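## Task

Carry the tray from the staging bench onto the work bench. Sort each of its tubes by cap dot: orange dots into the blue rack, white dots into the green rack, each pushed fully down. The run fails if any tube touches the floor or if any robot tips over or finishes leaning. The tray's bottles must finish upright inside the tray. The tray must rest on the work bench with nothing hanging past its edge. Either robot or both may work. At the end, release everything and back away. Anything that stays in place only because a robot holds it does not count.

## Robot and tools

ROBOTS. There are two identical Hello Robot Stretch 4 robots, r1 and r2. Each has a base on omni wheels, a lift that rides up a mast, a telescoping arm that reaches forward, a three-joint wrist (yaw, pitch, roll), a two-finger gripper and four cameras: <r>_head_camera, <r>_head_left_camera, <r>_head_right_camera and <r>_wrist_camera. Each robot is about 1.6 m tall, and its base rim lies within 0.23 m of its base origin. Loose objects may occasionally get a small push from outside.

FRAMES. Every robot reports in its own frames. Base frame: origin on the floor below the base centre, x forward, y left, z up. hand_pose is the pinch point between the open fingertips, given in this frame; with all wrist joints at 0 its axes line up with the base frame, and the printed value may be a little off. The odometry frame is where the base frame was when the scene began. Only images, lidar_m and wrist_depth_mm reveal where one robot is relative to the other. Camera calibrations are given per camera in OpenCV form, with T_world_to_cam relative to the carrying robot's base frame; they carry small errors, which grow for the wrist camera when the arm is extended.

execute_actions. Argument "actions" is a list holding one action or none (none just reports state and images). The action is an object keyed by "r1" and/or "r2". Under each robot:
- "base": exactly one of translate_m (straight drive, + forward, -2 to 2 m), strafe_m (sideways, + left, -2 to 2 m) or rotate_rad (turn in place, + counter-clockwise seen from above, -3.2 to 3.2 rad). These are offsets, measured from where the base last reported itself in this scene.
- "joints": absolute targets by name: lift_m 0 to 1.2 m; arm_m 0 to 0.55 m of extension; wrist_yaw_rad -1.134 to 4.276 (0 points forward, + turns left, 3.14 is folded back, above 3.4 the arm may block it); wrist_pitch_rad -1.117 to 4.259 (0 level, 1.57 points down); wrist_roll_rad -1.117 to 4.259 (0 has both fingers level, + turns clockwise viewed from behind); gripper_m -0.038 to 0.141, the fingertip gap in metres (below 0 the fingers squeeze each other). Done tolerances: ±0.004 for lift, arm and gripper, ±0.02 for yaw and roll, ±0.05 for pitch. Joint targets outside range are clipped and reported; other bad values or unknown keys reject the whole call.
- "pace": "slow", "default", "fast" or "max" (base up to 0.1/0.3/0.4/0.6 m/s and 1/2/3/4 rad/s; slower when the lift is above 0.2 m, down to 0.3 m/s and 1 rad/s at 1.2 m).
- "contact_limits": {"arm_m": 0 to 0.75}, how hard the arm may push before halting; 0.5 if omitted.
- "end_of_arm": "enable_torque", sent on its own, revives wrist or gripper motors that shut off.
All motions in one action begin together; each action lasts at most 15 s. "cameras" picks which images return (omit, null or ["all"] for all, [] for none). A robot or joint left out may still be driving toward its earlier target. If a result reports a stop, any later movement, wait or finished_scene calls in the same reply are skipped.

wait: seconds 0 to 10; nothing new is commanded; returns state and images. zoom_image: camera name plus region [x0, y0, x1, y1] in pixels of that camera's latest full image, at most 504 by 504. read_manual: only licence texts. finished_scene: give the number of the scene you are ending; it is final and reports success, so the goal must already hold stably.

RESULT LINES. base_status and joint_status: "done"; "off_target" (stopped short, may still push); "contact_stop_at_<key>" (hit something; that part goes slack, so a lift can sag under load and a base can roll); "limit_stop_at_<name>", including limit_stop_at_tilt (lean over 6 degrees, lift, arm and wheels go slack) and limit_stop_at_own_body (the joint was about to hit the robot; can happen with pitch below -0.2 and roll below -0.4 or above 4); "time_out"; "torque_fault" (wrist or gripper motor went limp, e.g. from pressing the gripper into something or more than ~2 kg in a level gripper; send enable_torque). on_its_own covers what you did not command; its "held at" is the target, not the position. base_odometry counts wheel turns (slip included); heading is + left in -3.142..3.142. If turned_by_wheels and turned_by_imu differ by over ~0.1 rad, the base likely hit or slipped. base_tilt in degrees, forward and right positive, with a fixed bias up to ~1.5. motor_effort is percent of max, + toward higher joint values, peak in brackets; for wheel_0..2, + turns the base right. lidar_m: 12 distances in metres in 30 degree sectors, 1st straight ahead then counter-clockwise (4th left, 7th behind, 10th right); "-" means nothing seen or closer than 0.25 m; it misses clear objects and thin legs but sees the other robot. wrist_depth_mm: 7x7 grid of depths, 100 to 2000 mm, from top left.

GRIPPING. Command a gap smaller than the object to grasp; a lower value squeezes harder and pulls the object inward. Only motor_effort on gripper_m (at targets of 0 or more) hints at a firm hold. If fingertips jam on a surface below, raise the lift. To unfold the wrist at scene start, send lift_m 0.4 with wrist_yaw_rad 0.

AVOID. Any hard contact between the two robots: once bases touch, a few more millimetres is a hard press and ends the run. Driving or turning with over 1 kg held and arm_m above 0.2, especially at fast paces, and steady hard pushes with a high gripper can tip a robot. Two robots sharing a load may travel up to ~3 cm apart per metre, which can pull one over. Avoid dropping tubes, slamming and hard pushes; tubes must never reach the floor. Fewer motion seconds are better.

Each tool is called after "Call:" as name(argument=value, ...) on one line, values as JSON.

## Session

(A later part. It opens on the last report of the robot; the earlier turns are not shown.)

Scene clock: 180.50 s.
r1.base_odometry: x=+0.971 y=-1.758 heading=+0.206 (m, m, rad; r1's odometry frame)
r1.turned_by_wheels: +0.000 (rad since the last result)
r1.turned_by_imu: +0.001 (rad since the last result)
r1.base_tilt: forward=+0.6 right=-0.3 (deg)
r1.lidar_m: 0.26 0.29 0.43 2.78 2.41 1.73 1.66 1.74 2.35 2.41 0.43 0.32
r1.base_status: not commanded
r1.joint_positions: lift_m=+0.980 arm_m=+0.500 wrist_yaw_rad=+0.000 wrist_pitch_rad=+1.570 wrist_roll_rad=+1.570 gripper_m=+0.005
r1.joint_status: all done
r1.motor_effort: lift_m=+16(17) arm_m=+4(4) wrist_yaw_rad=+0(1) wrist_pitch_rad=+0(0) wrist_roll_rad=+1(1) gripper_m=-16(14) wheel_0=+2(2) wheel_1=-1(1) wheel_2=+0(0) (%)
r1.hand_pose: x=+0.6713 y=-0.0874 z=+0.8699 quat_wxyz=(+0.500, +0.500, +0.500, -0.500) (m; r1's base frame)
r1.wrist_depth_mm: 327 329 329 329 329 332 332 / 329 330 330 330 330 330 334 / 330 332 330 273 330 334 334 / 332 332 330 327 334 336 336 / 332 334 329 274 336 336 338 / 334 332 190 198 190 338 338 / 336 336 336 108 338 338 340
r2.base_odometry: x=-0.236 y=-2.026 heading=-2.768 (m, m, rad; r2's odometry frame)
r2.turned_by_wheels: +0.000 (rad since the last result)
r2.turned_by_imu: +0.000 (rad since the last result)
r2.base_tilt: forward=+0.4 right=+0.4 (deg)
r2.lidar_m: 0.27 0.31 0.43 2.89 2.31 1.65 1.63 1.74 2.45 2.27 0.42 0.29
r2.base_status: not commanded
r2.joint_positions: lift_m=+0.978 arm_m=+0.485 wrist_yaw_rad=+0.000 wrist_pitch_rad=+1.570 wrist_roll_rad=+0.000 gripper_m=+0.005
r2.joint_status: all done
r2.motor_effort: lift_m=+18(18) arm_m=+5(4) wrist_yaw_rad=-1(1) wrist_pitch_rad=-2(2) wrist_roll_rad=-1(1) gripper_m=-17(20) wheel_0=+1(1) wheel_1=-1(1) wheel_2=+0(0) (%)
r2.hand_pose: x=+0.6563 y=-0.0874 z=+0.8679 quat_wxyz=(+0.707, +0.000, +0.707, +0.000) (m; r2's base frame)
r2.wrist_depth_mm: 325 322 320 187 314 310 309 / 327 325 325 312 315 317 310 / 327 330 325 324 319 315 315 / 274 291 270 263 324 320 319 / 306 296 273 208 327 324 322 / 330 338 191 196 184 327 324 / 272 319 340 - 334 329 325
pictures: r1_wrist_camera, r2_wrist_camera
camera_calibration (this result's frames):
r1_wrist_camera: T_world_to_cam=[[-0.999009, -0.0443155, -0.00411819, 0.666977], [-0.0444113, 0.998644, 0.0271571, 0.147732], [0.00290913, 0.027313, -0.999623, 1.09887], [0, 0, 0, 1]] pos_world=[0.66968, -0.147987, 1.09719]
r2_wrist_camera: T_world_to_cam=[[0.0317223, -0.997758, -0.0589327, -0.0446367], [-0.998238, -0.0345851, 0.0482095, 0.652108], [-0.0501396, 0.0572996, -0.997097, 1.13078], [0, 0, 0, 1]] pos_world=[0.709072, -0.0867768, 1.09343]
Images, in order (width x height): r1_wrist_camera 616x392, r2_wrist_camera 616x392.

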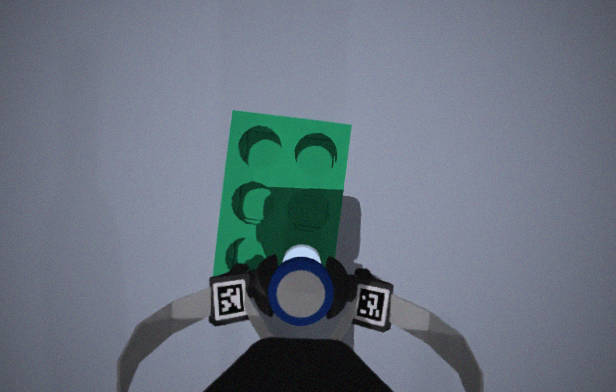

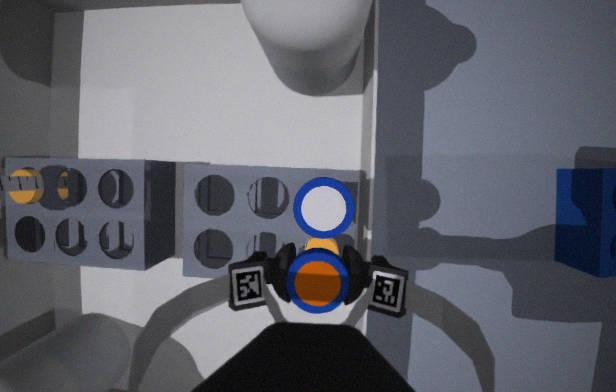

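Call:
execute_actions(actions=[{"r1":{"joints":{"gripper_m":0.057}},"r2":{"joints":{"lift_m":1.1}}}], cameras=[])

Call:
execute_actions(actions=[{"r1":{"joints":{"lift_m":1.08}},"r2":{"base":{"strafe_m":-0.325},"joints":{"arm_m":0.493}}}], cameras=[])

Call:
execute_actions(actions=[{"r1":{"base":{"strafe_m":0.418},"joints":{"arm_m":0.512,"lift_m":1.04}},"r2":{"joints":{"lift_m":1.05}}}], cameras=["r1_wrist_camera","r2_wrist_camera"])

Scene clock: 199.87 s.
r1.base_odometry: x=+0.971 y=-1.758 heading=+0.206 (m, m, rad; r1's odometry frame)
r1.turned_by_wheels: +0.000 (rad since the last result)
r1.turned_by_imu: +0.002 (rad since the last result)
r1.base_tilt: forward=+0.4 right=-0.1 (deg)
r1.lidar_m: 0.28 0.31 0.41 2.79 2.39 1.75 1.66 1.72 2.34 2.41 0.42 0.30
r1.base_status: not commanded
r1.joint_positions: lift_m=+0.980 arm_m=+0.500 wrist_yaw_rad=+0.000 wrist_pitch_rad=+1.570 wrist_roll_rad=+1.570 gripper_m=+0.057
r1.joint_status: all done
r1.motor_effort: lift_m=+16(16) arm_m=+5(5) wrist_yaw_rad=+0(1) wrist_pitch_rad=+0(0) wrist_roll_rad=+1(0) gripper_m=-3(17) wheel_0=+2(2) wheel_1=-1(1) wheel_2=+0(0) (%)
r1.hand_pose: x=+0.6713 y=-0.0874 z=+0.8699 quat_wxyz=(+0.500, +0.500, +0.500, -0.500) (m; r1's base frame)
r1.wrist_depth_mm: 327 329 330 330 330 330 332 / 329 330 330 330 330 330 336 / 330 332 332 273 332 334 334 / 330 330 332 327 336 334 336 / 330 332 304 274 336 338 338 / 334 334 215 214 201 336 338 / 336 336 334 108 338 338 338
r2.base_odometry: x=-0.236 y=-2.026 heading=-2.768 (m, m, rad; r2's odometry frame)
r2.turned_by_wheels: +0.000 (rad since the last result)
r2.turned_by_imu: -0.001 (rad since the last result)
r2.base_tilt: forward=+0.4 right=+0.3 (deg)
r2.lidar_m: 0.27 0.31 0.41 2.88 2.34 1.66 1.65 1.75 2.46 2.32 0.43 0.31
r2.base_status: not commanded
r2.joint_positions: lift_m=+1.100 arm_m=+0.485 wrist_yaw_rad=+0.000 wrist_pitch_rad=+1.570 wrist_roll_rad=+0.000 gripper_m=+0.005
r2.joint_status: all done
r2.motor_effort: lift_m=+22(20) arm_m=+5(5) wrist_yaw_rad=-1(0) wrist_pitch_rad=-2(2) wrist_roll_rad=-1(0) gripper_m=-17(17) wheel_0=+1(1) wheel_1=-1(1) wheel_2=+0(0) (%)
r2.hand_pose: x=+0.6563 y=-0.0874 z=+0.9895 quat_wxyz=(+0.707, +0.000, +0.707, +0.000) (m; r2's base frame)
r2.wrist_depth_mm: 449 407 430 297 436 427 424 / 459 449 442 315 433 436 427 / 462 449 445 442 436 439 433 / 462 397 424 384 445 439 377 / 473 462 455 225 445 445 442 / 477 364 190 197 185 449 445 / 320 329 449 - 455 455 442
pictures: none
No camera images: the call's "cameras" was empty. Leave "cameras" out to get every camera's image.

Scene clock: 202.27 s.
r1.base_odometry: x=+0.971 y=-1.758 heading=+0.206 (m, m, rad; r1's odometry frame)
r1.turned_by_wheels: +0.000 (rad since the last result)
r1.turned_by_imu: +0.001 (rad since the last result)
r1.base_tilt: forward=+0.6 right=-0.4 (deg)
r1.lidar_m: 0.28 0.30 0.43 2.77 2.41 1.76 1.66 1.74 2.35 2.42 0.44 0.30
r1.base_status: not commanded
r1.joint_positions: lift_m=+1.080 arm_m=+0.500 wrist_yaw_rad=+0.000 wrist_pitch_rad=+1.570 wrist_roll_rad=+1.570 gripper_m=+0.057
r1.joint_status: all done
r1.motor_effort: lift_m=+20(20) arm_m=+5(4) wrist_yaw_rad=-1(0) wrist_pitch_rad=+0(0) wrist_roll_rad=+1(1) gripper_m=-5(3) wheel_0=+2(2) wheel_1=-1(1) wheel_2=+0(0) (%)
r1.hand_pose: x=+0.6713 y=-0.0874 z=+0.9696 quat_wxyz=(+0.500, +0.500, +0.500, -0.500) (m; r1's base frame)
r1.wrist_depth_mm: 427 427 430 430 427 433 430 / 424 427 427 427 430 430 433 / 430 430 430 430 436 433 433 / 427 430 433 427 433 436 436 / 430 430 433 375 439 436 433 / 436 433 214 436 200 436 439 / 433 433 436 108 439 436 439
r2.base_odometry: x=-0.355 y=-1.723 heading=-2.768 (m, m, rad; r2's odometry frame)
r2.turned_by_wheels: +0.000 (rad since the last result)
r2.turned_by_imu: -0.001 (rad since the last result)
r2.base_tilt: forward=+0.4 right=+0.3 (deg)
r2.lidar_m: 0.29 0.31 0.44 3.23 2.35 1.69 1.66 1.76 2.42 1.98 2.05 0.29
r2.base_status: done
r2.joint_positions: lift_m=+1.100 arm_m=+0.492 wrist_yaw_rad=+0.000 wrist_pitch_rad=+1.570 wrist_roll_rad=+0.000 gripper_m=+0.005
r2.joint_status: all done
r2.motor_effort: lift_m=+21(23) arm_m=+4(4) wrist_yaw_rad=-1(2) wrist_pitch_rad=-2(2) wrist_roll_rad=-1(2) gripper_m=-19(17) wheel_0=+1(11) wheel_1=+2(10) wheel_2=+0(0) (%)
r2.hand_pose: x=+0.6633 y=-0.0874 z=+0.9896 quat_wxyz=(+0.707, +0.000, +0.707, +0.000) (m; r2's base frame)
r2.wrist_depth_mm: 418 445 439 439 436 433 1138 / 382 452 442 439 433 433 1160 / 459 455 449 442 442 439 1160 / 402 462 452 424 445 442 1160 / 421 466 452 224 449 445 1205 / 473 469 191 198 185 1205 1182 / 433 477 469 - 455 462 1205
pictures: none
No camera images: the call's "cameras" was empty. Leave "cameras" out to get every camera's image.

Scene clock: 204.97 s.
r1.base_odometry: x=+0.886 y=-1.349 heading=+0.206 (m, m, rad; r1's odometry frame)
r1.turned_by_wheels: +0.000 (rad since the last result)
r1.turned_by_imu: +0.003 (rad since the last result)
r1.base_tilt: forward=+0.6 right=-0.3 (deg)
r1.lidar_m: 0.27 0.30 0.43 2.35 2.44 1.74 1.65 1.75 2.37 2.84 0.40 0.31
r1.base_status: done
r1.joint_positions: lift_m=+1.040 arm_m=+0.511 wrist_yaw_rad=+0.000 wrist_pitch_rad=+1.570 wrist_roll_rad=+1.570 gripper_m=+0.057
r1.joint_status: all done
r1.motor_effort: lift_m=+17(22) arm_m=+4(6) wrist_yaw_rad=+0(0) wrist_pitch_rad=+0(0) wrist_roll_rad=+1(0) gripper_m=-4(3) wheel_0=-4(16) wheel_1=+3(11) wheel_2=+0(0) (%)
r1.hand_pose: x=+0.6823 y=-0.0874 z=+0.9298 quat_wxyz=(+0.500, +0.500, +0.500, -0.500) (m; r1's base frame)
r1.wrist_depth_mm: 387 392 387 389 389 392 392 / 389 389 389 392 389 392 394 / 384 392 389 392 394 394 394 / 389 392 389 392 392 394 394 / 252 306 387 329 394 392 394 / 237 312 215 332 201 397 394 / 392 394 394 108 397 357 402
r2.base_odometry: x=-0.355 y=-1.723 heading=-2.768 (m, m, rad; r2's odometry frame)
r2.turned_by_wheels: +0.000 (rad since the last result)
r2.turned_by_imu: +0.000 (rad since the last result)
r2.base_tilt: forward=+0.4 right=+0.3 (deg)
r2.lidar_m: 0.27 0.31 0.42 3.23 2.35 1.69 1.65 1.76 2.43 1.99 2.06 0.30
r2.base_status: not commanded
r2.joint_positions: lift_m=+1.050 arm_m=+0.492 wrist_yaw_rad=+0.000 wrist_pitch_rad=+1.570 wrist_roll_rad=+0.000 gripper_m=+0.005
r2.joint_status: all done
r2.motor_effort: lift_m=+18(22) arm_m=+5(5) wrist_yaw_rad=+0(3) wrist_pitch_rad=-1(2) wrist_roll_rad=+0(1) gripper_m=-15(18) wheel_0=+1(1) wheel_1=+2(2) wheel_2=+0(0) (%)
r2.hand_pose: x=+0.6633 y=-0.0874 z=+0.9399 quat_wxyz=(+0.707, +0.000, +0.707, +0.000) (m; r2's base frame)
r2.wrist_depth_mm: 379 397 392 389 384 382 1078 / 362 404 397 394 387 382 1118 / 375 404 399 394 392 389 1098 / 377 410 399 394 397 392 1138 / 379 415 404 225 402 397 1138 / 399 418 191 198 185 397 1182 / 387 421 415 - 410 407 1138
pictures: r1_wrist_camera, r2_wrist_camera
camera_calibration (this result's frames):
r1_wrist_camera: T_world_to_cam=[[-0.999011, -0.0442747, -0.00411819, 0.678221], [-0.0443705, 0.998646, 0.0271571, 0.146565], [0.00291024, 0.0273129, -0.999623, 1.15873], [0, 0, 0, 1]] pos_world=[0.680681, -0.147987, 1.15711]
r2_wrist_camera: T_world_to_cam=[[0.0317218, -0.997758, -0.058933, -0.040615], [-0.998238, -0.034585, 0.0482176, 0.655628], [-0.0501477, 0.0572996, -0.997097, 1.20294], [0, 0, 0, 1]] pos_world=[0.716085, -0.0867769, 1.16544]
Images, in order (width x height): r1_wrist_camera 616x392, r2_wrist_camera 616x392.

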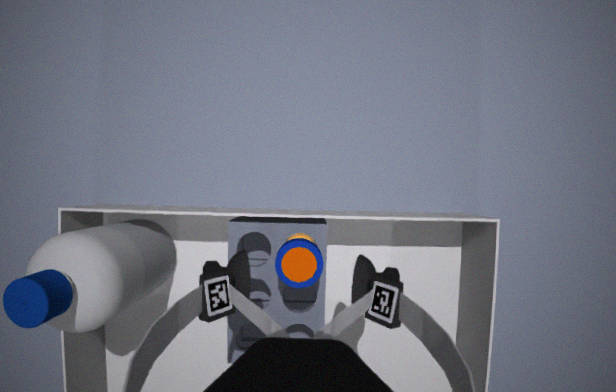

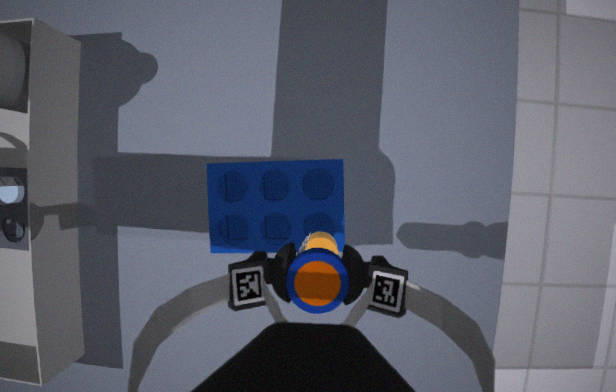

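Call:
execute_actions(actions=[{"r1":{"joints":{"lift_m":0.975}},"r2":{"joints":{"arm_m":0.503}}}], cameras=[])

Call:
execute_actions(actions=[{"r2":{"joints":{"lift_m":0.983},"pace":"slow"},"r1":{"joints":{"gripper_m":0.005}}}], cameras=["r1_wrist_camera","r2_wrist_camera"])

Scene clock: 213.47 s.
r1.base_odometry: x=+0.886 y=-1.349 heading=+0.206 (m, m, rad; r1's odometry frame)
r1.turned_by_wheels: +0.000 (rad since the last result)
r1.turned_by_imu: +0.001 (rad since the last result)
r1.base_tilt: forward=+0.6 right=-0.2 (deg)
r1.lidar_m: 0.28 0.31 0.43 2.37 2.37 1.76 1.67 1.73 2.35 2.85 0.43 0.30
r1.base_status: not commanded
r1.joint_positions: lift_m=+0.975 arm_m=+0.511 wrist_yaw_rad=+0.000 wrist_pitch_rad=+1.570 wrist_roll_rad=+1.570 gripper_m=+0.057
r1.joint_status: all done
r1.motor_effort: lift_m=+16(14) arm_m=+4(5) wrist_yaw_rad=-2(0) wrist_pitch_rad=+0(0) wrist_roll_rad=+0(1) gripper_m=-4(3) wheel_0=-4(4) wheel_1=+3(3) wheel_2=+0(0) (%)
r1.hand_pose: x=+0.6824 y=-0.0874 z=+0.8649 quat_wxyz=(+0.500, +0.500, +0.500, -0.500) (m; r1's base frame)
r1.wrist_depth_mm: 324 325 324 327 325 325 327 / 325 325 325 327 329 327 329 / 325 325 329 327 329 329 329 / 325 327 327 329 329 329 330 / 223 306 273 266 327 327 330 / 196 289 214 206 200 330 334 / 257 329 327 108 330 289 334
r2.base_odometry: x=-0.355 y=-1.723 heading=-2.768 (m, m, rad; r2's odometry frame)
r2.turned_by_wheels: +0.000 (rad since the last result)
r2.turned_by_imu: -0.001 (rad since the last result)
r2.base_tilt: forward=+0.4 right=+0.3 (deg)
r2.lidar_m: 0.29 0.31 0.43 3.22 2.30 1.69 1.65 1.75 2.45 1.96 2.07 0.30
r2.base_status: not commanded
r2.joint_positions: lift_m=+1.050 arm_m=+0.502 wrist_yaw_rad=+0.000 wrist_pitch_rad=+1.570 wrist_roll_rad=+0.000 gripper_m=+0.005
r2.joint_status: all done
r2.motor_effort: lift_m=+17(18) arm_m=+5(6) wrist_yaw_rad=+0(1) wrist_pitch_rad=-2(2) wrist_roll_rad=-1(1) gripper_m=-17(15) wheel_0=+2(2) wheel_1=+2(2) wheel_2=+0(0) (%)
r2.hand_pose: x=+0.6733 y=-0.0874 z=+0.9399 quat_wxyz=(+0.707, +0.000, +0.707, +0.000) (m; r2's base frame)
r2.wrist_depth_mm: 404 397 394 387 384 382 1118 / 368 399 397 394 387 384 1098 / 373 402 402 397 392 389 1098 / 377 410 399 368 392 392 1138 / 379 413 402 225 397 394 1138 / 397 421 191 197 184 402 1182 / 387 424 421 - 407 404 1182
pictures: none
No camera images: the call's "cameras" was empty. Leave "cameras" out to get every camera's image.

Scene clock: 214.90 s.
r1.base_odometry: x=+0.886 y=-1.349 heading=+0.206 (m, m, rad; r1's odometry frame)
r1.turned_by_wheels: +0.000 (rad since the last result)
r1.turned_by_imu: +0.001 (rad since the last result)
r1.base_tilt: forward=+0.5 right=-0.2 (deg)
r1.lidar_m: 0.28 0.31 0.42 2.36 2.41 1.73 1.65 1.75 2.41 2.83 0.43 0.31
r1.base_status: not commanded
r1.joint_positions: lift_m=+0.975 arm_m=+0.511 wrist_yaw_rad=+0.000 wrist_pitch_rad=+1.570 wrist_roll_rad=+1.570 gripper_m=+0.005
r1.joint_status: all done
r1.motor_effort: lift_m=+16(16) arm_m=+5(5) wrist_yaw_rad=+0(1) wrist_pitch_rad=+0(0) wrist_roll_rad=+1(1) gripper_m=-15(14) wheel_0=-4(4) wheel_1=+3(3) wheel_2=+0(0) (%)
r1.hand_pose: x=+0.6824 y=-0.0874 z=+0.8649 quat_wxyz=(+0.500, +0.500, +0.500, -0.500) (m; r1's base frame)
r1.wrist_depth_mm: 324 324 325 324 324 327 329 / 324 325 327 327 327 327 327 / 324 327 325 327 329 329 329 / 327 327 327 329 329 330 330 / 221 304 322 268 329 329 332 / 195 271 190 198 190 330 332 / 258 329 329 108 332 287 336
r2.base_odometry: x=-0.355 y=-1.723 heading=-2.768 (m, m, rad; r2's odometry frame)
r2.turned_by_wheels: +0.000 (rad since the last result)
r2.turned_by_imu: +0.000 (rad since the last result)
r2.base_tilt: forward=+0.4 right=+0.3 (deg)
r2.lidar_m: 0.28 0.30 0.42 3.21 2.32 1.66 1.65 1.77 2.46 1.97 2.05 0.29
r2.base_status: not commanded
r2.joint_positions: lift_m=+0.983 arm_m=+0.502 wrist_yaw_rad=+0.000 wrist_pitch_rad=+1.570 wrist_roll_rad=+0.000 gripper_m=+0.005
r2.joint_status: all done
r2.motor_effort: lift_m=+18(17) arm_m=+5(4) wrist_yaw_rad=-2(1) wrist_pitch_rad=-2(2) wrist_roll_rad=-1(1) gripper_m=-17(16) wheel_0=+1(2) wheel_1=+2(2) wheel_2=+0(0) (%)
r2.hand_pose: x=+0.6733 y=-0.0874 z=+0.8729 quat_wxyz=(+0.707, +0.000, +0.707, +0.000) (m; r2's base frame)
r2.wrist_depth_mm: 332 330 330 324 322 319 668 / 338 336 329 327 325 320 683 / 340 336 334 330 327 324 683 / 343 342 278 273 327 325 1060 / 345 343 279 224 330 330 1060 / 351 347 189 196 185 332 1078 / 353 349 345 - 336 332 1098
pictures: r1_wrist_camera, r2_wrist_camera
camera_calibration (this result's frames):
r1_wrist_camera: T_world_to_cam=[[-0.999011, -0.0442748, -0.00411807, 0.677957], [-0.0443706, 0.998646, 0.0271571, 0.148329], [0.00291012, 0.0273129, -0.999623, 1.09382], [0, 0, 0, 1]] pos_world=[0.680684, -0.147987, 1.09217]
r2_wrist_camera: T_world_to_cam=[[0.0317207, -0.997758, -0.0589333, -0.0448781], [-0.998237, -0.0345846, 0.0482293, 0.668802], [-0.0501593, 0.0572996, -0.997096, 1.13665], [0, 0, 0, 1]] pos_world=[0.72606, -0.0867769, 1.09845]
Images, in order (width x height): r1_wrist_camera 616x392, r2_wrist_camera 616x392.

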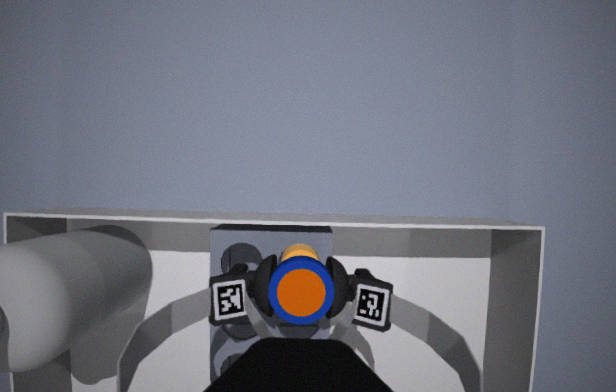

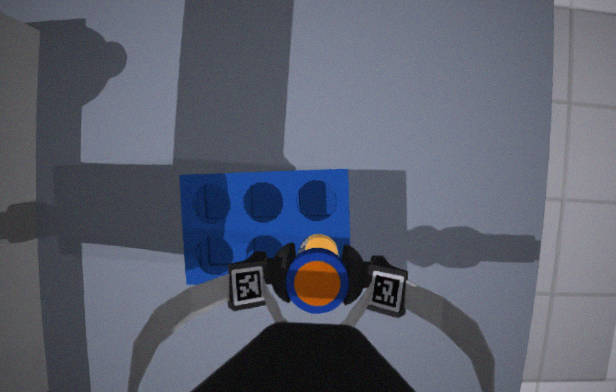

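Call:
execute_actions(actions=[{"r2":{"joints":{"gripper_m":0.057}},"r1":{"joints":{"lift_m":1.17}}}], cameras=[])

Call:
execute_actions(actions=[{"r2":{"joints":{"lift_m":1.1}},"r1":{"joints":{"arm_m":0.2}}}], cameras=[])

Call:
execute_actions(actions=[{"r1":{"base":{"strafe_m":0.5},"joints":{"lift_m":1.1}},"r2":{"base":{"strafe_m":0.325},"joints":{"arm_m":0.3}}}], cameras=[])

Call:
execute_actions(actions=[{"r1":{"joints":{"arm_m":0.5}}}], cameras=["r1_wrist_camera"])

Scene clock: 229.43 s.
r1.base_odometry: x=+0.886 y=-1.349 heading=+0.206 (m, m, rad; r1's odometry frame)
r1.turned_by_wheels: +0.000 (rad since the last result)
r1.turned_by_imu: +0.002 (rad since the last result)
r1.base_tilt: forward=+0.5 right=-0.2 (deg)
r1.lidar_m: 0.28 0.29 0.41 2.35 2.43 1.76 1.67 1.73 2.36 2.84 0.41 0.31
r1.base_status: not commanded
r1.joint_positions: lift_m=+1.170 arm_m=+0.511 wrist_yaw_rad=+0.000 wrist_pitch_rad=+1.570 wrist_roll_rad=+1.570 gripper_m=+0.005
r1.joint_status: all done
r1.motor_effort: lift_m=+21(23) arm_m=+5(5) wrist_yaw_rad=+0(1) wrist_pitch_rad=+0(0) wrist_roll_rad=+0(1) gripper_m=-15(13) wheel_0=-4(4) wheel_1=+3(3) wheel_2=+0(0) (%)
r1.hand_pose: x=+0.6824 y=-0.0874 z=+1.0595 quat_wxyz=(+0.500, +0.500, +0.500, -0.500) (m; r1's base frame)
r1.wrist_depth_mm: 512 517 512 512 521 521 525 / 517 512 517 517 517 517 521 / 517 521 517 521 517 525 530 / 517 521 521 525 525 521 521 / 525 379 521 459 521 530 525 / 525 521 190 197 191 525 1078 / 525 525 525 108 525 530 530
r2.base_odometry: x=-0.355 y=-1.723 heading=-2.768 (m, m, rad; r2's odometry frame)
r2.turned_by_wheels: +0.000 (rad since the last result)
r2.turned_by_imu: -0.001 (rad since the last result)
r2.base_tilt: forward=+0.4 right=+0.3 (deg)
r2.lidar_m: 0.28 0.30 0.40 3.22 2.32 1.69 1.66 1.75 2.46 1.99 2.09 0.30
r2.base_status: not commanded
r2.joint_positions: lift_m=+0.983 arm_m=+0.502 wrist_yaw_rad=+0.000 wrist_pitch_rad=+1.570 wrist_roll_rad=+0.000 gripper_m=+0.057
r2.joint_status: all done
r2.motor_effort: lift_m=+17(17) arm_m=+5(5) wrist_yaw_rad=+0(2) wrist_pitch_rad=-1(2) wrist_roll_rad=+0(1) gripper_m=-4(19) wheel_0=+1(1) wheel_1=+2(2) wheel_2=+0(0) (%)
r2.hand_pose: x=+0.6733 y=-0.0874 z=+0.8729 quat_wxyz=(+0.707, +0.000, +0.707, +0.000) (m; r2's base frame)
r2.wrist_depth_mm: 336 329 327 325 320 317 668 / 338 334 330 325 325 319 683 / 338 340 334 329 327 324 676 / 343 340 279 274 329 327 1078 / 349 343 276 274 329 327 1060 / 351 347 343 214 198 334 1060 / 355 351 347 - 338 334 1118
pictures: none
No camera images: the call's "cameras" was empty. Leave "cameras" out to get every camera's image.

Scene clock: 231.50 s.
r1.base_odometry: x=+0.886 y=-1.349 heading=+0.206 (m, m, rad; r1's odometry frame)
r1.turned_by_wheels: +0.000 (rad since the last result)
r1.turned_by_imu: +0.001 (rad since the last result)
r1.base_tilt: forward=+0.6 right=-0.3 (deg)
r1.lidar_m: 0.26 0.29 0.42 2.35 2.43 1.76 1.66 1.71 2.35 2.82 0.41 0.29
r1.base_status: not commanded
r1.joint_positions: lift_m=+1.170 arm_m=+0.201 wrist_yaw_rad=+0.000 wrist_pitch_rad=+1.570 wrist_roll_rad=+1.570 gripper_m=+0.005
r1.joint_status: all done
r1.motor_effort: lift_m=+21(21) arm_m=-4(4) wrist_yaw_rad=+0(0) wrist_pitch_rad=-1(1) wrist_roll_rad=+0(0) gripper_m=-14(13) wheel_0=-4(4) wheel_1=+3(3) wheel_2=+0(0) (%)
r1.hand_pose: x=+0.3718 y=-0.0874 z=+1.0595 quat_wxyz=(+0.500, +0.500, +0.500, -0.500) (m; r1's base frame)
r1.wrist_depth_mm: 517 517 517 517 1281 1308 1281 / 517 517 517 517 1255 1255 1255 / 512 521 521 521 1255 1255 1281 / 512 521 525 525 1078 1255 1281 / 462 517 521 521 1078 1060 1255 / 488 517 191 198 191 1281 1281 / 477 496 496 108 1308 1281 1281
r2.base_odometry: x=-0.355 y=-1.723 heading=-2.768 (m, m, rad; r2's odometry frame)
r2.turned_by_wheels: +0.000 (rad since the last result)
r2.turned_by_imu: +0.000 (rad since the last result)
r2.base_tilt: forward=+0.4 right=+0.3 (deg)
r2.lidar_m: 0.28 0.29 0.43 3.24 2.33 1.70 1.65 1.74 2.46 1.98 2.05 0.29
r2.base_status: not commanded
r2.joint_positions: lift_m=+1.100 arm_m=+0.502 wrist_yaw_rad=+0.000 wrist_pitch_rad=+1.570 wrist_roll_rad=+0.000 gripper_m=+0.057
r2.joint_status: all done
r2.motor_effort: lift_m=+22(19) arm_m=+5(5) wrist_yaw_rad=+0(0) wrist_pitch_rad=-1(2) wrist_roll_rad=-1(1) gripper_m=-3(3) wheel_0=+1(2) wheel_1=+2(2) wheel_2=+0(0) (%)
r2.hand_pose: x=+0.6733 y=-0.0874 z=+0.9895 quat_wxyz=(+0.707, +0.000, +0.707, +0.000) (m; r2's base frame)
r2.wrist_depth_mm: 452 449 442 433 436 427 1138 / 382 449 449 442 436 436 1160 / 421 449 449 449 442 439 1160 / 404 459 459 394 442 449 1182 / 421 462 459 452 445 449 1229 / 469 466 462 455 198 1182 1205 / 421 473 469 - 459 1229 1229
pictures: none
No camera images: the call's "cameras" was empty. Leave "cameras" out to get every camera's image.

Scene clock: 234.50 s.
r1.base_odometry: x=+0.783 y=-0.860 heading=+0.206 (m, m, rad; r1's odometry frame)
r1.turned_by_wheels: +0.000 (rad since the last result)
r1.turned_by_imu: +0.003 (rad since the last result)
r1.base_tilt: forward=+0.5 right=-0.2 (deg)
r1.lidar_m: 0.28 0.28 1.91 1.89 2.41 1.75 1.67 1.77 2.37 1.20 0.39 0.28
r1.base_status: done
r1.joint_positions: lift_m=+1.100 arm_m=+0.201 wrist_yaw_rad=+0.000 wrist_pitch_rad=+1.570 wrist_roll_rad=+1.570 gripper_m=+0.005
r1.joint_status: all done
r1.motor_effort: lift_m=+17(20) arm_m=-4(5) wrist_yaw_rad=+0(1) wrist_pitch_rad=-1(1) wrist_roll_rad=+2(0) gripper_m=-15(13) wheel_0=-4(12) wheel_1=+2(10) wheel_2=+0(0) (%)
r1.hand_pose: x=+0.3718 y=-0.0874 z=+0.9898 quat_wxyz=(+0.500, +0.500, +0.500, -0.500) (m; r1's base frame)
r1.wrist_depth_mm: 449 436 445 449 1205 1182 1182 / 449 445 452 449 1160 1205 1205 / 445 449 449 452 1182 1229 1205 / 424 445 452 452 1008 991 1205 / 421 455 452 459 1008 1008 1229 / 452 455 191 197 190 1205 1229 / 455 459 459 108 1205 1229 1229
r2.base_odometry: x=-0.236 y=-2.026 heading=-2.768 (m, m, rad; r2's odometry frame)
r2.turned_by_wheels: +0.000 (rad since the last result)
r2.turned_by_imu: +0.000 (rad since the last result)
r2.base_tilt: forward=+0.4 right=+0.3 (deg)
r2.lidar_m: 0.29 0.31 0.45 2.90 2.34 1.65 1.65 1.75 2.47 2.29 0.43 0.32
r2.base_status: done
r2.joint_positions: lift_m=+1.100 arm_m=+0.301 wrist_yaw_rad=+0.000 wrist_pitch_rad=+1.570 wrist_roll_rad=+0.000 gripper_m=+0.057
r2.joint_status: all done
r2.motor_effort: lift_m=+21(22) arm_m=-5(5) wrist_yaw_rad=-1(1) wrist_pitch_rad=-3(2) wrist_roll_rad=-1(1) gripper_m=-3(3) wheel_0=-1(10) wheel_1=+0(9) wheel_2=+0(0) (%)
r2.hand_pose: x=+0.4719 y=-0.0874 z=+0.9896 quat_wxyz=(+0.707, +0.000, +0.707, +0.000) (m; r2's base frame)
r2.wrist_depth_mm: 449 389 413 375 433 427 368 / 455 424 449 436 439 433 421 / 462 382 452 442 442 436 430 / 466 397 455 442 445 442 436 / 477 466 462 452 442 445 439 / 469 473 462 455 198 449 449 / 1308 1281 1281 - 1255 1255 1229
pictures: none
No camera images: the call's "cameras" was empty. Leave "cameras" out to get every camera's image.

Scene clock: 236.50 s.
r1.base_odometry: x=+0.783 y=-0.860 heading=+0.206 (m, m, rad; r1's odometry frame)
r1.turned_by_wheels: +0.000 (rad since the last result)
r1.turned_by_imu: +0.001 (rad since the last result)
r1.base_tilt: forward=+0.5 right=-0.2 (deg)
r1.lidar_m: 0.28 0.30 1.91 1.86 2.41 1.74 1.68 1.74 2.35 1.20 0.42 0.30
r1.base_status: not commanded
r1.joint_positions: lift_m=+1.100 arm_m=+0.499 wrist_yaw_rad=+0.000 wrist_pitch_rad=+1.570 wrist_roll_rad=+1.570 gripper_m=+0.005
r1.joint_status: all done
r1.motor_effort: lift_m=+17(17) arm_m=+4(5) wrist_yaw_rad=-1(0) wrist_pitch_rad=+0(1) wrist_roll_rad=+0(0) gripper_m=-13(13) wheel_0=-4(4) wheel_1=+2(2) wheel_2=+0(0) (%)
r1.hand_pose: x=+0.6704 y=-0.0874 z=+0.9898 quat_wxyz=(+0.501, +0.500, +0.500, -0.499) (m; r1's base frame)
r1.wrist_depth_mm: 449 445 427 424 415 452 452 / 442 445 452 449 449 449 455 / 449 449 452 452 455 455 452 / 452 449 452 452 452 455 455 / 449 452 452 392 455 455 455 / 452 449 191 198 190 462 459 / 455 455 455 108 462 455 459
r2.base_odometry: x=-0.236 y=-2.026 heading=-2.768 (m, m, rad; r2's odometry frame)
r2.turned_by_wheels: +0.000 (rad since the last result)
r2.turned_by_imu: +0.000 (rad since the last result)
r2.base_tilt: forward=+0.4 right=+0.3 (deg)
r2.lidar_m: 0.28 0.32 0.43 2.89 2.34 1.69 1.66 1.75 2.44 2.29 0.43 0.30
r2.base_status: not commanded
r2.joint_positions: lift_m=+1.100 arm_m=+0.301 wrist_yaw_rad=+0.000 wrist_pitch_rad=+1.570 wrist_roll_rad=+0.000 gripper_m=+0.057
r2.joint_status: not commanded
r2.motor_effort: lift_m=+21(21) arm_m=-5(5) wrist_yaw_rad=+0(1) wrist_pitch_rad=-3(3) wrist_roll_rad=-1(1) gripper_m=-4(3) wheel_0=-1(1) wheel_1=+0(0) wheel_2=+0(0) (%)
r2.hand_pose: x=+0.4719 y=-0.0874 z=+0.9896 quat_wxyz=(+0.707, +0.000, +0.707, +0.000) (m; r2's base frame)
r2.wrist_depth_mm: 452 387 413 377 433 424 368 / 459 424 445 436 442 430 424 / 459 382 449 442 442 436 430 / 469 394 452 449 449 439 436 / 473 462 462 449 449 449 439 / 477 469 459 459 198 452 442 / 1308 1281 1308 - 1255 1255 1229
pictures: r1_wrist_camera
camera_calibration (this result's frames):
r1_wrist_camera: T_world_to_cam=[[-0.999007, -0.0443489, -0.00424824, 0.666663], [-0.0444481, 0.998643, 0.0271514, 0.144464], [0.00303834, 0.0273132, -0.999622, 1.21866], [0, 0, 0, 1]] pos_world=[0.668719, -0.147987, 1.21711]
Images, in order (width x height): r1_wrist_camera 616x392.

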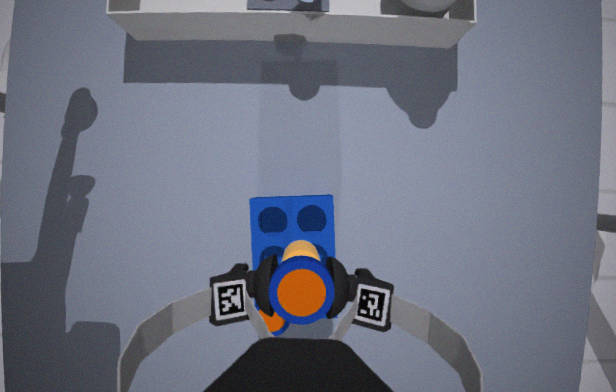

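Call:
execute_actions(actions=[{"r1":{"base":{"strafe_m":-0.022},"joints":{"arm_m":0.49,"lift_m":1.05}}}], cameras=["r1_wrist_camera"])

Call:
execute_actions(actions=[{"r1":{"joints":{"lift_m":0.98},"pace":"slow"}}], cameras=["r1_wrist_camera"])

Scene clock: 244.60 s.
r1.base_odometry: x=+0.788 y=-0.881 heading=+0.206 (m, m, rad; r1's odometry frame)
r1.turned_by_wheels: +0.000 (rad since the last result)
r1.turned_by_imu: +0.001 (rad since the last result)
r1.base_tilt: forward=+0.5 right=-0.2 (deg)
r1.lidar_m: 0.27 0.27 1.92 1.89 2.43 1.77 1.68 1.75 2.37 1.21 0.42 0.30
r1.base_status: done
r1.joint_positions: lift_m=+1.050 arm_m=+0.491 wrist_yaw_rad=+0.000 wrist_pitch_rad=+1.570 wrist_roll_rad=+1.570 gripper_m=+0.005
r1.joint_status: all done
r1.motor_effort: lift_m=+16(19) arm_m=-4(5) wrist_yaw_rad=-1(0) wrist_pitch_rad=+0(0) wrist_roll_rad=+1(1) gripper_m=-14(16) wheel_0=+4(6) wheel_1=-2(9) wheel_2=+0(0) (%)
r1.hand_pose: x=+0.6620 y=-0.0874 z=+0.9399 quat_wxyz=(+0.500, +0.500, +0.500, -0.500) (m; r1's base frame)
r1.wrist_depth_mm: 397 375 375 373 362 402 402 / 394 399 399 399 399 402 399 / 399 399 399 402 404 402 402 / 399 397 404 402 404 404 404 / 402 404 402 343 407 404 407 / 404 404 191 198 190 404 407 / 404 410 404 108 410 407 410
r2.base_odometry: x=-0.236 y=-2.026 heading=-2.768 (m, m, rad; r2's odometry frame)
r2.turned_by_wheels: +0.000 (rad since the last result)
r2.turned_by_imu: -0.001 (rad since the last result)
r2.base_tilt: forward=+0.4 right=+0.3 (deg)
r2.lidar_m: 0.28 0.30 0.45 2.91 2.32 1.68 1.63 1.78 2.43 2.30 0.44 0.30
r2.base_status: not commanded
r2.joint_positions: lift_m=+1.100 arm_m=+0.301 wrist_yaw_rad=+0.000 wrist_pitch_rad=+1.570 wrist_roll_rad=+0.000 gripper_m=+0.057
r2.joint_status: not commanded
r2.motor_effort: lift_m=+21(21) arm_m=-5(5) wrist_yaw_rad=-2(1) wrist_pitch_rad=-2(3) wrist_roll_rad=-1(1) gripper_m=-2(5) wheel_0=-1(1) wheel_1=+0(0) wheel_2=+0(0) (%)
r2.hand_pose: x=+0.4719 y=-0.0874 z=+0.9896 quat_wxyz=(+0.707, +0.000, +0.707, +0.000) (m; r2's base frame)
r2.wrist_depth_mm: 455 387 410 377 433 421 366 / 459 421 445 433 436 430 418 / 455 379 449 445 442 436 430 / 469 394 449 445 449 439 439 / 469 466 459 452 445 445 442 / 473 469 462 459 198 452 445 / 1308 1308 1255 - 1229 1255 1182
pictures: r1_wrist_camera
camera_calibration (this result's frames):
r1_wrist_camera: T_world_to_cam=[[-0.999013, -0.0442181, -0.00422502, 0.658029], [-0.0443168, 0.998648, 0.0271524, 0.145358], [0.00301868, 0.0273128, -0.999622, 1.16878], [0, 0, 0, 1]] pos_world=[0.660294, -0.147987, 1.16717]
Images, in order (width x height): r1_wrist_camera 616x392.

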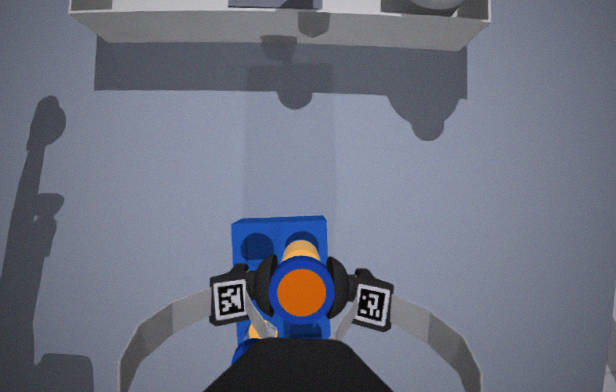

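Scene clock: 246.07 s.
r1.base_odometry: x=+0.788 y=-0.881 heading=+0.206 (m, m, rad; r1's odometry frame)
r1.turned_by_wheels: +0.000 (rad since the last result)
r1.turned_by_imu: +0.001 (rad since the last result)
r1.base_tilt: forward=+0.7 right=-0.1 (deg)
r1.lidar_m: 0.27 0.28 1.94 1.89 2.41 1.75 1.68 1.75 2.37 1.17 0.43 0.30
r1.base_status: not commanded
r1.joint_positions: lift_m=+0.980 arm_m=+0.491 wrist_yaw_rad=+0.000 wrist_pitch_rad=+1.570 wrist_roll_rad=+1.570 gripper_m=+0.005
r1.joint_status: all done
r1.motor_effort: lift_m=+16(17) arm_m=-4(5) wrist_yaw_rad=+1(1) wrist_pitch_rad=+0(1) wrist_roll_rad=+0(0) gripper_m=-17(15) wheel_0=+4(4) wheel_1=-2(2) wheel_2=+0(0) (%)
r1.hand_pose: x=+0.6620 y=-0.0874 z=+0.8699 quat_wxyz=(+0.500, +0.500, +0.500, -0.500) (m; r1's base frame)
r1.wrist_depth_mm: 327 329 330 330 330 332 332 / 330 330 330 330 330 332 334 / 332 330 332 334 332 332 332 / 329 334 332 334 334 332 336 / 330 334 329 274 334 336 338 / 332 334 190 198 191 338 336 / 336 334 336 109 336 340 340
r2.base_odometry: x=-0.236 y=-2.026 heading=-2.768 (m, m, rad; r2's odometry frame)
r2.turned_by_wheels: +0.000 (rad since the last result)
r2.turned_by_imu: +0.000 (rad since the last result)
r2.base_tilt: forward=+0.4 right=+0.3 (deg)
r2.lidar_m: 0.28 0.30 0.44 2.90 2.31 1.68 1.64 1.76 2.46 2.27 0.44 0.30
r2.base_status: not commanded
r2.joint_positions: lift_m=+1.100 arm_m=+0.301 wrist_yaw_rad=+0.000 wrist_pitch_rad=+1.570 wrist_roll_rad=+0.000 gripper_m=+0.057
r2.joint_status: not commanded
r2.motor_effort: lift_m=+21(21) arm_m=-5(5) wrist_yaw_rad=+0(0) wrist_pitch_rad=-3(3) wrist_roll_rad=-1(1) gripper_m=-3(4) wheel_0=-1(1) wheel_1=+0(0) wheel_2=+0(0) (%)
r2.hand_pose: x=+0.4719 y=-0.0874 z=+0.9896 quat_wxyz=(+0.707, +0.000, +0.707, +0.000) (m; r2's base frame)
r2.wrist_depth_mm: 452 384 410 377 430 430 368 / 459 427 445 436 436 433 421 / 459 379 449 442 436 436 433 / 462 394 445 445 445 439 439 / 469 466 455 455 449 449 445 / 477 473 462 459 198 449 442 / 1308 1281 1281 - 1255 1205 1229
pictures: r1_wrist_camera
camera_calibration (this result's frames):
r1_wrist_camera: T_world_to_cam=[[-0.999013, -0.0442178, -0.00422502, 0.657732], [-0.0443165, 0.998648, 0.0271524, 0.147258], [0.00301869, 0.0273128, -0.999622, 1.09882], [0, 0, 0, 1]] pos_world=[0.660292, -0.147987, 1.09718]
Images, in order (width x height): r1_wrist_camera 616x392.

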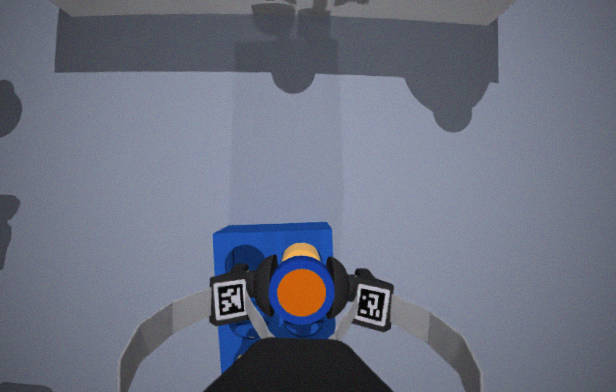

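Call:
execute_actions(actions=[{"r1":{"joints":{"gripper_m":0.057}}}], cameras=[])

Call:
execute_actions(actions=[{"r1":{"joints":{"lift_m":1.08}}}], cameras=[])

Call:
execute_actions(actions=[{"r1":{"base":{"translate_m":-0.5},"joints":{"arm_m":0}},"r2":{"joints":{"arm_m":0.527,"lift_m":1.04},"pace":"slow"}}], cameras=["r2_wrist_camera"])

Call:
execute_actions(actions=[{"r2":{"joints":{"lift_m":0.978}}}], cameras=["r2_wrist_camera"])

Scene clock: 255.37 s.
r1.base_odometry: x=+0.788 y=-0.881 heading=+0.206 (m, m, rad; r1's odometry frame)
r1.turned_by_wheels: +0.000 (rad since the last result)
r1.turned_by_imu: +0.002 (rad since the last result)
r1.base_tilt: forward=+0.6 right=-0.2 (deg)
r1.lidar_m: 0.26 0.29 1.94 1.89 2.45 1.77 1.67 1.74 2.37 1.23 0.41 0.29
r1.base_status: not commanded
r1.joint_positions: lift_m=+0.980 arm_m=+0.491 wrist_yaw_rad=+0.000 wrist_pitch_rad=+1.570 wrist_roll_rad=+1.570 gripper_m=+0.057
r1.joint_status: all done
r1.motor_effort: lift_m=+16(16) arm_m=-4(5) wrist_yaw_rad=-1(1) wrist_pitch_rad=+0(0) wrist_roll_rad=+0(0) gripper_m=-2(16) wheel_0=+4(4) wheel_1=-2(2) wheel_2=+0(0) (%)
r1.hand_pose: x=+0.6620 y=-0.0874 z=+0.8699 quat_wxyz=(+0.500, +0.500, +0.500, -0.500) (m; r1's base frame)
r1.wrist_depth_mm: 327 327 330 330 330 330 332 / 330 329 330 330 330 334 334 / 330 330 330 332 334 334 336 / 330 332 332 332 332 336 338 / 334 332 304 276 334 336 336 / 334 334 215 274 201 338 338 / 334 336 338 108 338 338 340
r2.base_odometry: x=-0.236 y=-2.026 heading=-2.768 (m, m, rad; r2's odometry frame)
r2.turned_by_wheels: +0.000 (rad since the last result)
r2.turned_by_imu: -0.001 (rad since the last result)
r2.base_tilt: forward=+0.4 right=+0.3 (deg)
r2.lidar_m: 0.28 0.32 0.45 2.89 2.33 1.69 1.65 1.74 2.46 2.32 0.43 0.32
r2.base_status: not commanded
r2.joint_positions: lift_m=+1.100 arm_m=+0.301 wrist_yaw_rad=+0.000 wrist_pitch_rad=+1.570 wrist_roll_rad=+0.000 gripper_m=+0.057
r2.joint_status: not commanded
r2.motor_effort: lift_m=+21(21) arm_m=-5(5) wrist_yaw_rad=+0(1) wrist_pitch_rad=-3(2) wrist_roll_rad=-1(1) gripper_m=-3(4) wheel_0=-1(1) wheel_1=+0(0) wheel_2=+0(0) (%)
r2.hand_pose: x=+0.4719 y=-0.0874 z=+0.9896 quat_wxyz=(+0.707, +0.000, +0.707, +0.000) (m; r2's base frame)
r2.wrist_depth_mm: 455 384 410 377 436 430 366 / 455 424 442 436 436 430 421 / 459 379 449 445 442 439 433 / 469 394 455 442 449 442 436 / 473 466 462 452 449 445 442 / 477 473 462 455 198 449 445 / 1281 1281 1255 - 1229 1205 1229
pictures: none
No camera images: the call's "cameras" was empty. Leave "cameras" out to get every camera's image.

Scene clock: 256.80 s.
r1.base_odometry: x=+0.788 y=-0.881 heading=+0.206 (m, m, rad; r1's odometry frame)
r1.turned_by_wheels: +0.000 (rad since the last result)
r1.turned_by_imu: +0.001 (rad since the last result)
r1.base_tilt: forward=+0.6 right=-0.3 (deg)
r1.lidar_m: 0.27 0.29 1.93 1.89 2.43 1.76 1.67 1.74 2.36 1.23 0.43 0.29
r1.base_status: not commanded
r1.joint_positions: lift_m=+1.080 arm_m=+0.491 wrist_yaw_rad=+0.000 wrist_pitch_rad=+1.570 wrist_roll_rad=+1.570 gripper_m=+0.057
r1.joint_status: all done
r1.motor_effort: lift_m=+21(25) arm_m=-5(5) wrist_yaw_rad=-1(1) wrist_pitch_rad=+0(0) wrist_roll_rad=+0(1) gripper_m=-5(2) wheel_0=+4(4) wheel_1=-2(2) wheel_2=+0(0) (%)
r1.hand_pose: x=+0.6620 y=-0.0874 z=+0.9696 quat_wxyz=(+0.500, +0.500, +0.500, -0.500) (m; r1's base frame)
r1.wrist_depth_mm: 424 389 389 387 377 427 433 / 424 427 427 430 430 430 430 / 427 427 427 433 433 433 433 / 430 430 430 433 436 436 436 / 433 433 433 373 436 433 439 / 433 439 215 375 201 439 436 / 436 436 436 109 436 439 439
r2.base_odometry: x=-0.236 y=-2.026 heading=-2.768 (m, m, rad; r2's odometry frame)
r2.turned_by_wheels: +0.000 (rad since the last result)
r2.turned_by_imu: +0.000 (rad since the last result)
r2.base_tilt: forward=+0.4 right=+0.3 (deg)
r2.lidar_m: 0.30 0.30 0.42 2.90 2.30 1.69 1.65 1.76 2.44 2.30 0.43 0.31
r2.base_status: not commanded
r2.joint_positions: lift_m=+1.100 arm_m=+0.301 wrist_yaw_rad=+0.000 wrist_pitch_rad=+1.570 wrist_roll_rad=+0.000 gripper_m=+0.057
r2.joint_status: not commanded
r2.motor_effort: lift_m=+21(21) arm_m=-5(5) wrist_yaw_rad=-1(0) wrist_pitch_rad=-3(3) wrist_roll_rad=-1(1) gripper_m=-4(4) wheel_0=-1(1) wheel_1=+0(0) wheel_2=+0(0) (%)
r2.hand_pose: x=+0.4719 y=-0.0874 z=+0.9896 quat_wxyz=(+0.707, +0.000, +0.707, +0.000) (m; r2's base frame)
r2.wrist_depth_mm: 455 389 413 377 430 427 368 / 459 424 442 433 436 430 418 / 452 379 445 445 442 436 430 / 473 394 449 449 442 439 433 / 469 462 455 452 449 442 442 / 477 469 459 455 198 442 442 / 1336 1281 1281 - 1229 1205 1229
pictures: none
No camera images: the call's "cameras" was empty. Leave "cameras" out to get every camera's image.

Scene clock: 260.37 s.
r1.base_odometry: x=+0.299 y=-0.983 heading=+0.205 (m, m, rad; r1's odometry frame)
r1.turned_by_wheels: -0.001 (rad since the last result)
r1.turned_by_imu: +0.000 (rad since the last result)
r1.base_tilt: forward=+0.6 right=-0.2 (deg)
r1.lidar_m: 0.76 3.67 2.03 3.19 1.71 1.26 1.17 1.23 1.67 3.31 1.13 0.80
r1.base_status: done
r1.joint_positions: lift_m=+1.080 arm_m=+0.001 wrist_yaw_rad=+0.000 wrist_pitch_rad=+1.570 wrist_roll_rad=+1.570 gripper_m=+0.057
r1.joint_status: all done
r1.motor_effort: lift_m=+20(20) arm_m=-4(5) wrist_yaw_rad=+0(1) wrist_pitch_rad=-1(1) wrist_roll_rad=+0(0) gripper_m=-2(4) wheel_0=-5(6) wheel_1=-5(7) wheel_2=+3(11) (%)
r1.hand_pose: x=+0.1718 y=-0.0874 z=+0.9696 quat_wxyz=(+0.500, +0.500, +0.500, -0.500) (m; r1's base frame)
r1.wrist_depth_mm: 1160 1160 1182 1182 1160 1182 1182 / 1182 1160 1160 1182 1205 1182 1182 / 1160 1182 1182 1182 1182 1160 1160 / 1160 1205 1160 1025 960 1182 1182 / 1205 1182 1229 976 976 1182 347 / 1182 1205 216 1182 201 1229 1229 / 1205 1182 1182 108 1205 1182 1205
r2.base_odometry: x=-0.236 y=-2.026 heading=-2.768 (m, m, rad; r2's odometry frame)
r2.turned_by_wheels: +0.000 (rad since the last result)
r2.turned_by_imu: -0.001 (rad since the last result)
r2.base_tilt: forward=+0.3 right=+0.3 (deg)
r2.lidar_m: 0.29 0.33 0.47 2.87 2.31 1.68 1.63 1.76 2.47 2.28 0.45 0.31
r2.base_status: not commanded
r2.joint_positions: lift_m=+1.040 arm_m=+0.526 wrist_yaw_rad=+0.000 wrist_pitch_rad=+1.570 wrist_roll_rad=+0.000 gripper_m=+0.057
r2.joint_status: all done
r2.motor_effort: lift_m=+18(21) arm_m=+5(4) wrist_yaw_rad=+0(0) wrist_pitch_rad=-3(2) wrist_roll_rad=-1(1) gripper_m=-4(4) wheel_0=-1(1) wheel_1=+0(0) wheel_2=+0(0) (%)
r2.hand_pose: x=+0.6972 y=-0.0874 z=+0.9299 quat_wxyz=(+0.707, +0.000, +0.707, +0.000) (m; r2's base frame)
r2.wrist_depth_mm: 392 384 382 382 375 373 368 / 355 389 387 239 377 373 370 / 364 397 389 379 384 377 373 / 357 392 389 387 384 382 375 / 347 340 351 329 387 382 332 / 370 404 349 332 197 389 387 / 364 345 404 - 394 394 389
pictures: r2_wrist_camera
camera_calibration (this result's frames):
r2_wrist_camera: T_world_to_cam=[[0.0315274, -0.997764, -0.0589401, -0.0421362], [-0.998233, -0.0344039, 0.0484437, 0.689724], [-0.0503631, 0.0573087, -0.997085, 1.19482], [0, 0, 0, 1]] pos_world=[0.750009, -0.0867865, 1.15544]
Images, in order (width x height): r2_wrist_camera 616x392.

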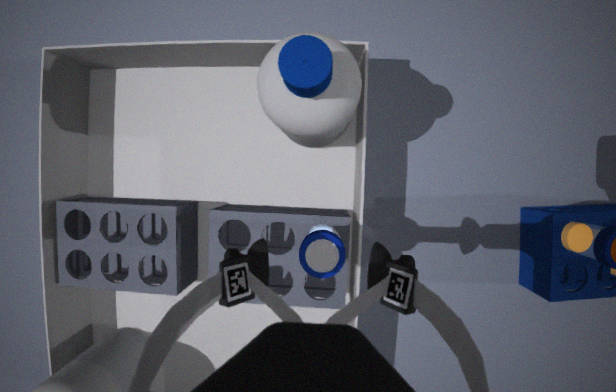

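Scene clock: 261.57 s.
r1.base_odometry: x=+0.299 y=-0.983 heading=+0.205 (m, m, rad; r1's odometry frame)
r1.turned_by_wheels: +0.000 (rad since the last result)
r1.turned_by_imu: +0.000 (rad since the last result)
r1.base_tilt: forward=+0.5 right=-0.3 (deg)
r1.lidar_m: 0.76 3.67 2.03 3.21 1.72 1.22 1.16 1.24 1.65 3.30 1.15 0.82
r1.base_status: not commanded
r1.joint_positions: lift_m=+1.080 arm_m=+0.001 wrist_yaw_rad=+0.000 wrist_pitch_rad=+1.570 wrist_roll_rad=+1.570 gripper_m=+0.057
r1.joint_status: not commanded
r1.motor_effort: lift_m=+20(20) arm_m=-4(4) wrist_yaw_rad=-1(1) wrist_pitch_rad=-1(1) wrist_roll_rad=+0(0) gripper_m=-4(3) wheel_0=-6(5) wheel_1=-5(5) wheel_2=+3(3) (%)
r1.hand_pose: x=+0.1718 y=-0.0874 z=+0.9696 quat_wxyz=(+0.500, +0.500, +0.500, -0.500) (m; r1's base frame)
r1.wrist_depth_mm: 1160 1160 1182 1160 1182 1205 1205 / 1160 1182 1160 1205 1182 1182 1182 / 1160 1160 1182 1182 1182 1160 1182 / 1182 1205 1160 1042 960 1182 1182 / 1160 1182 1182 960 976 1205 349 / 1182 1182 215 1182 201 1182 1229 / 1229 1182 1182 108 1229 1205 1182
r2.base_odometry: x=-0.236 y=-2.026 heading=-2.768 (m, m, rad; r2's odometry frame)
r2.turned_by_wheels: +0.000 (rad since the last result)
r2.turned_by_imu: +0.000 (rad since the last result)
r2.base_tilt: forward=+0.4 right=+0.3 (deg)
r2.lidar_m: 0.29 0.29 0.44 2.90 2.37 1.68 1.64 1.75 2.44 2.29 0.43 0.32
r2.base_status: not commanded
r2.joint_positions: lift_m=+0.978 arm_m=+0.526 wrist_yaw_rad=+0.000 wrist_pitch_rad=+1.570 wrist_roll_rad=+0.000 gripper_m=+0.057
r2.joint_status: all done
r2.motor_effort: lift_m=+17(14) arm_m=+5(5) wrist_yaw_rad=+0(0) wrist_pitch_rad=-2(2) wrist_roll_rad=-1(1) gripper_m=-4(5) wheel_0=-1(1) wheel_1=+0(0) wheel_2=+0(0) (%)
r2.hand_pose: x=+0.6972 y=-0.0874 z=+0.8679 quat_wxyz=(+0.707, +0.000, +0.707, +0.000) (m; r2's base frame)
r2.wrist_depth_mm: 291 283 273 143 315 314 307 / 329 325 324 179 317 315 312 / 332 329 327 322 320 317 315 / 314 330 330 325 324 322 317 / 304 296 271 267 325 324 320 / 309 309 273 206 198 327 325 / 343 342 342 - 332 327 327
pictures: r2_wrist_camera
camera_calibration (this result's frames):
r2_wrist_camera: T_world_to_cam=[[0.0315273, -0.997764, -0.0589401, -0.0457906], [-0.998233, -0.0344039, 0.0484438, 0.692735], [-0.0503632, 0.0573087, -0.997085, 1.133], [0, 0, 0, 1]] pos_world=[0.750016, -0.0867865, 1.09344]
Images, in order (width x height): r2_wrist_camera 616x392.

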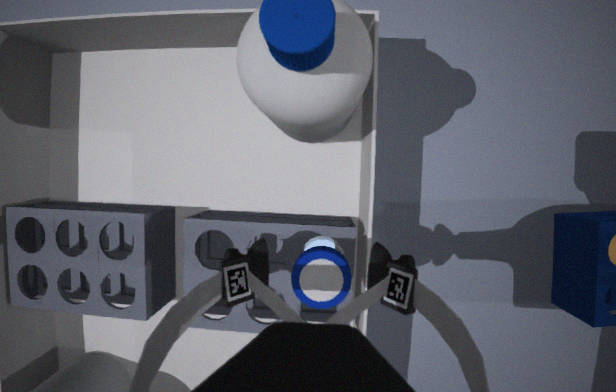

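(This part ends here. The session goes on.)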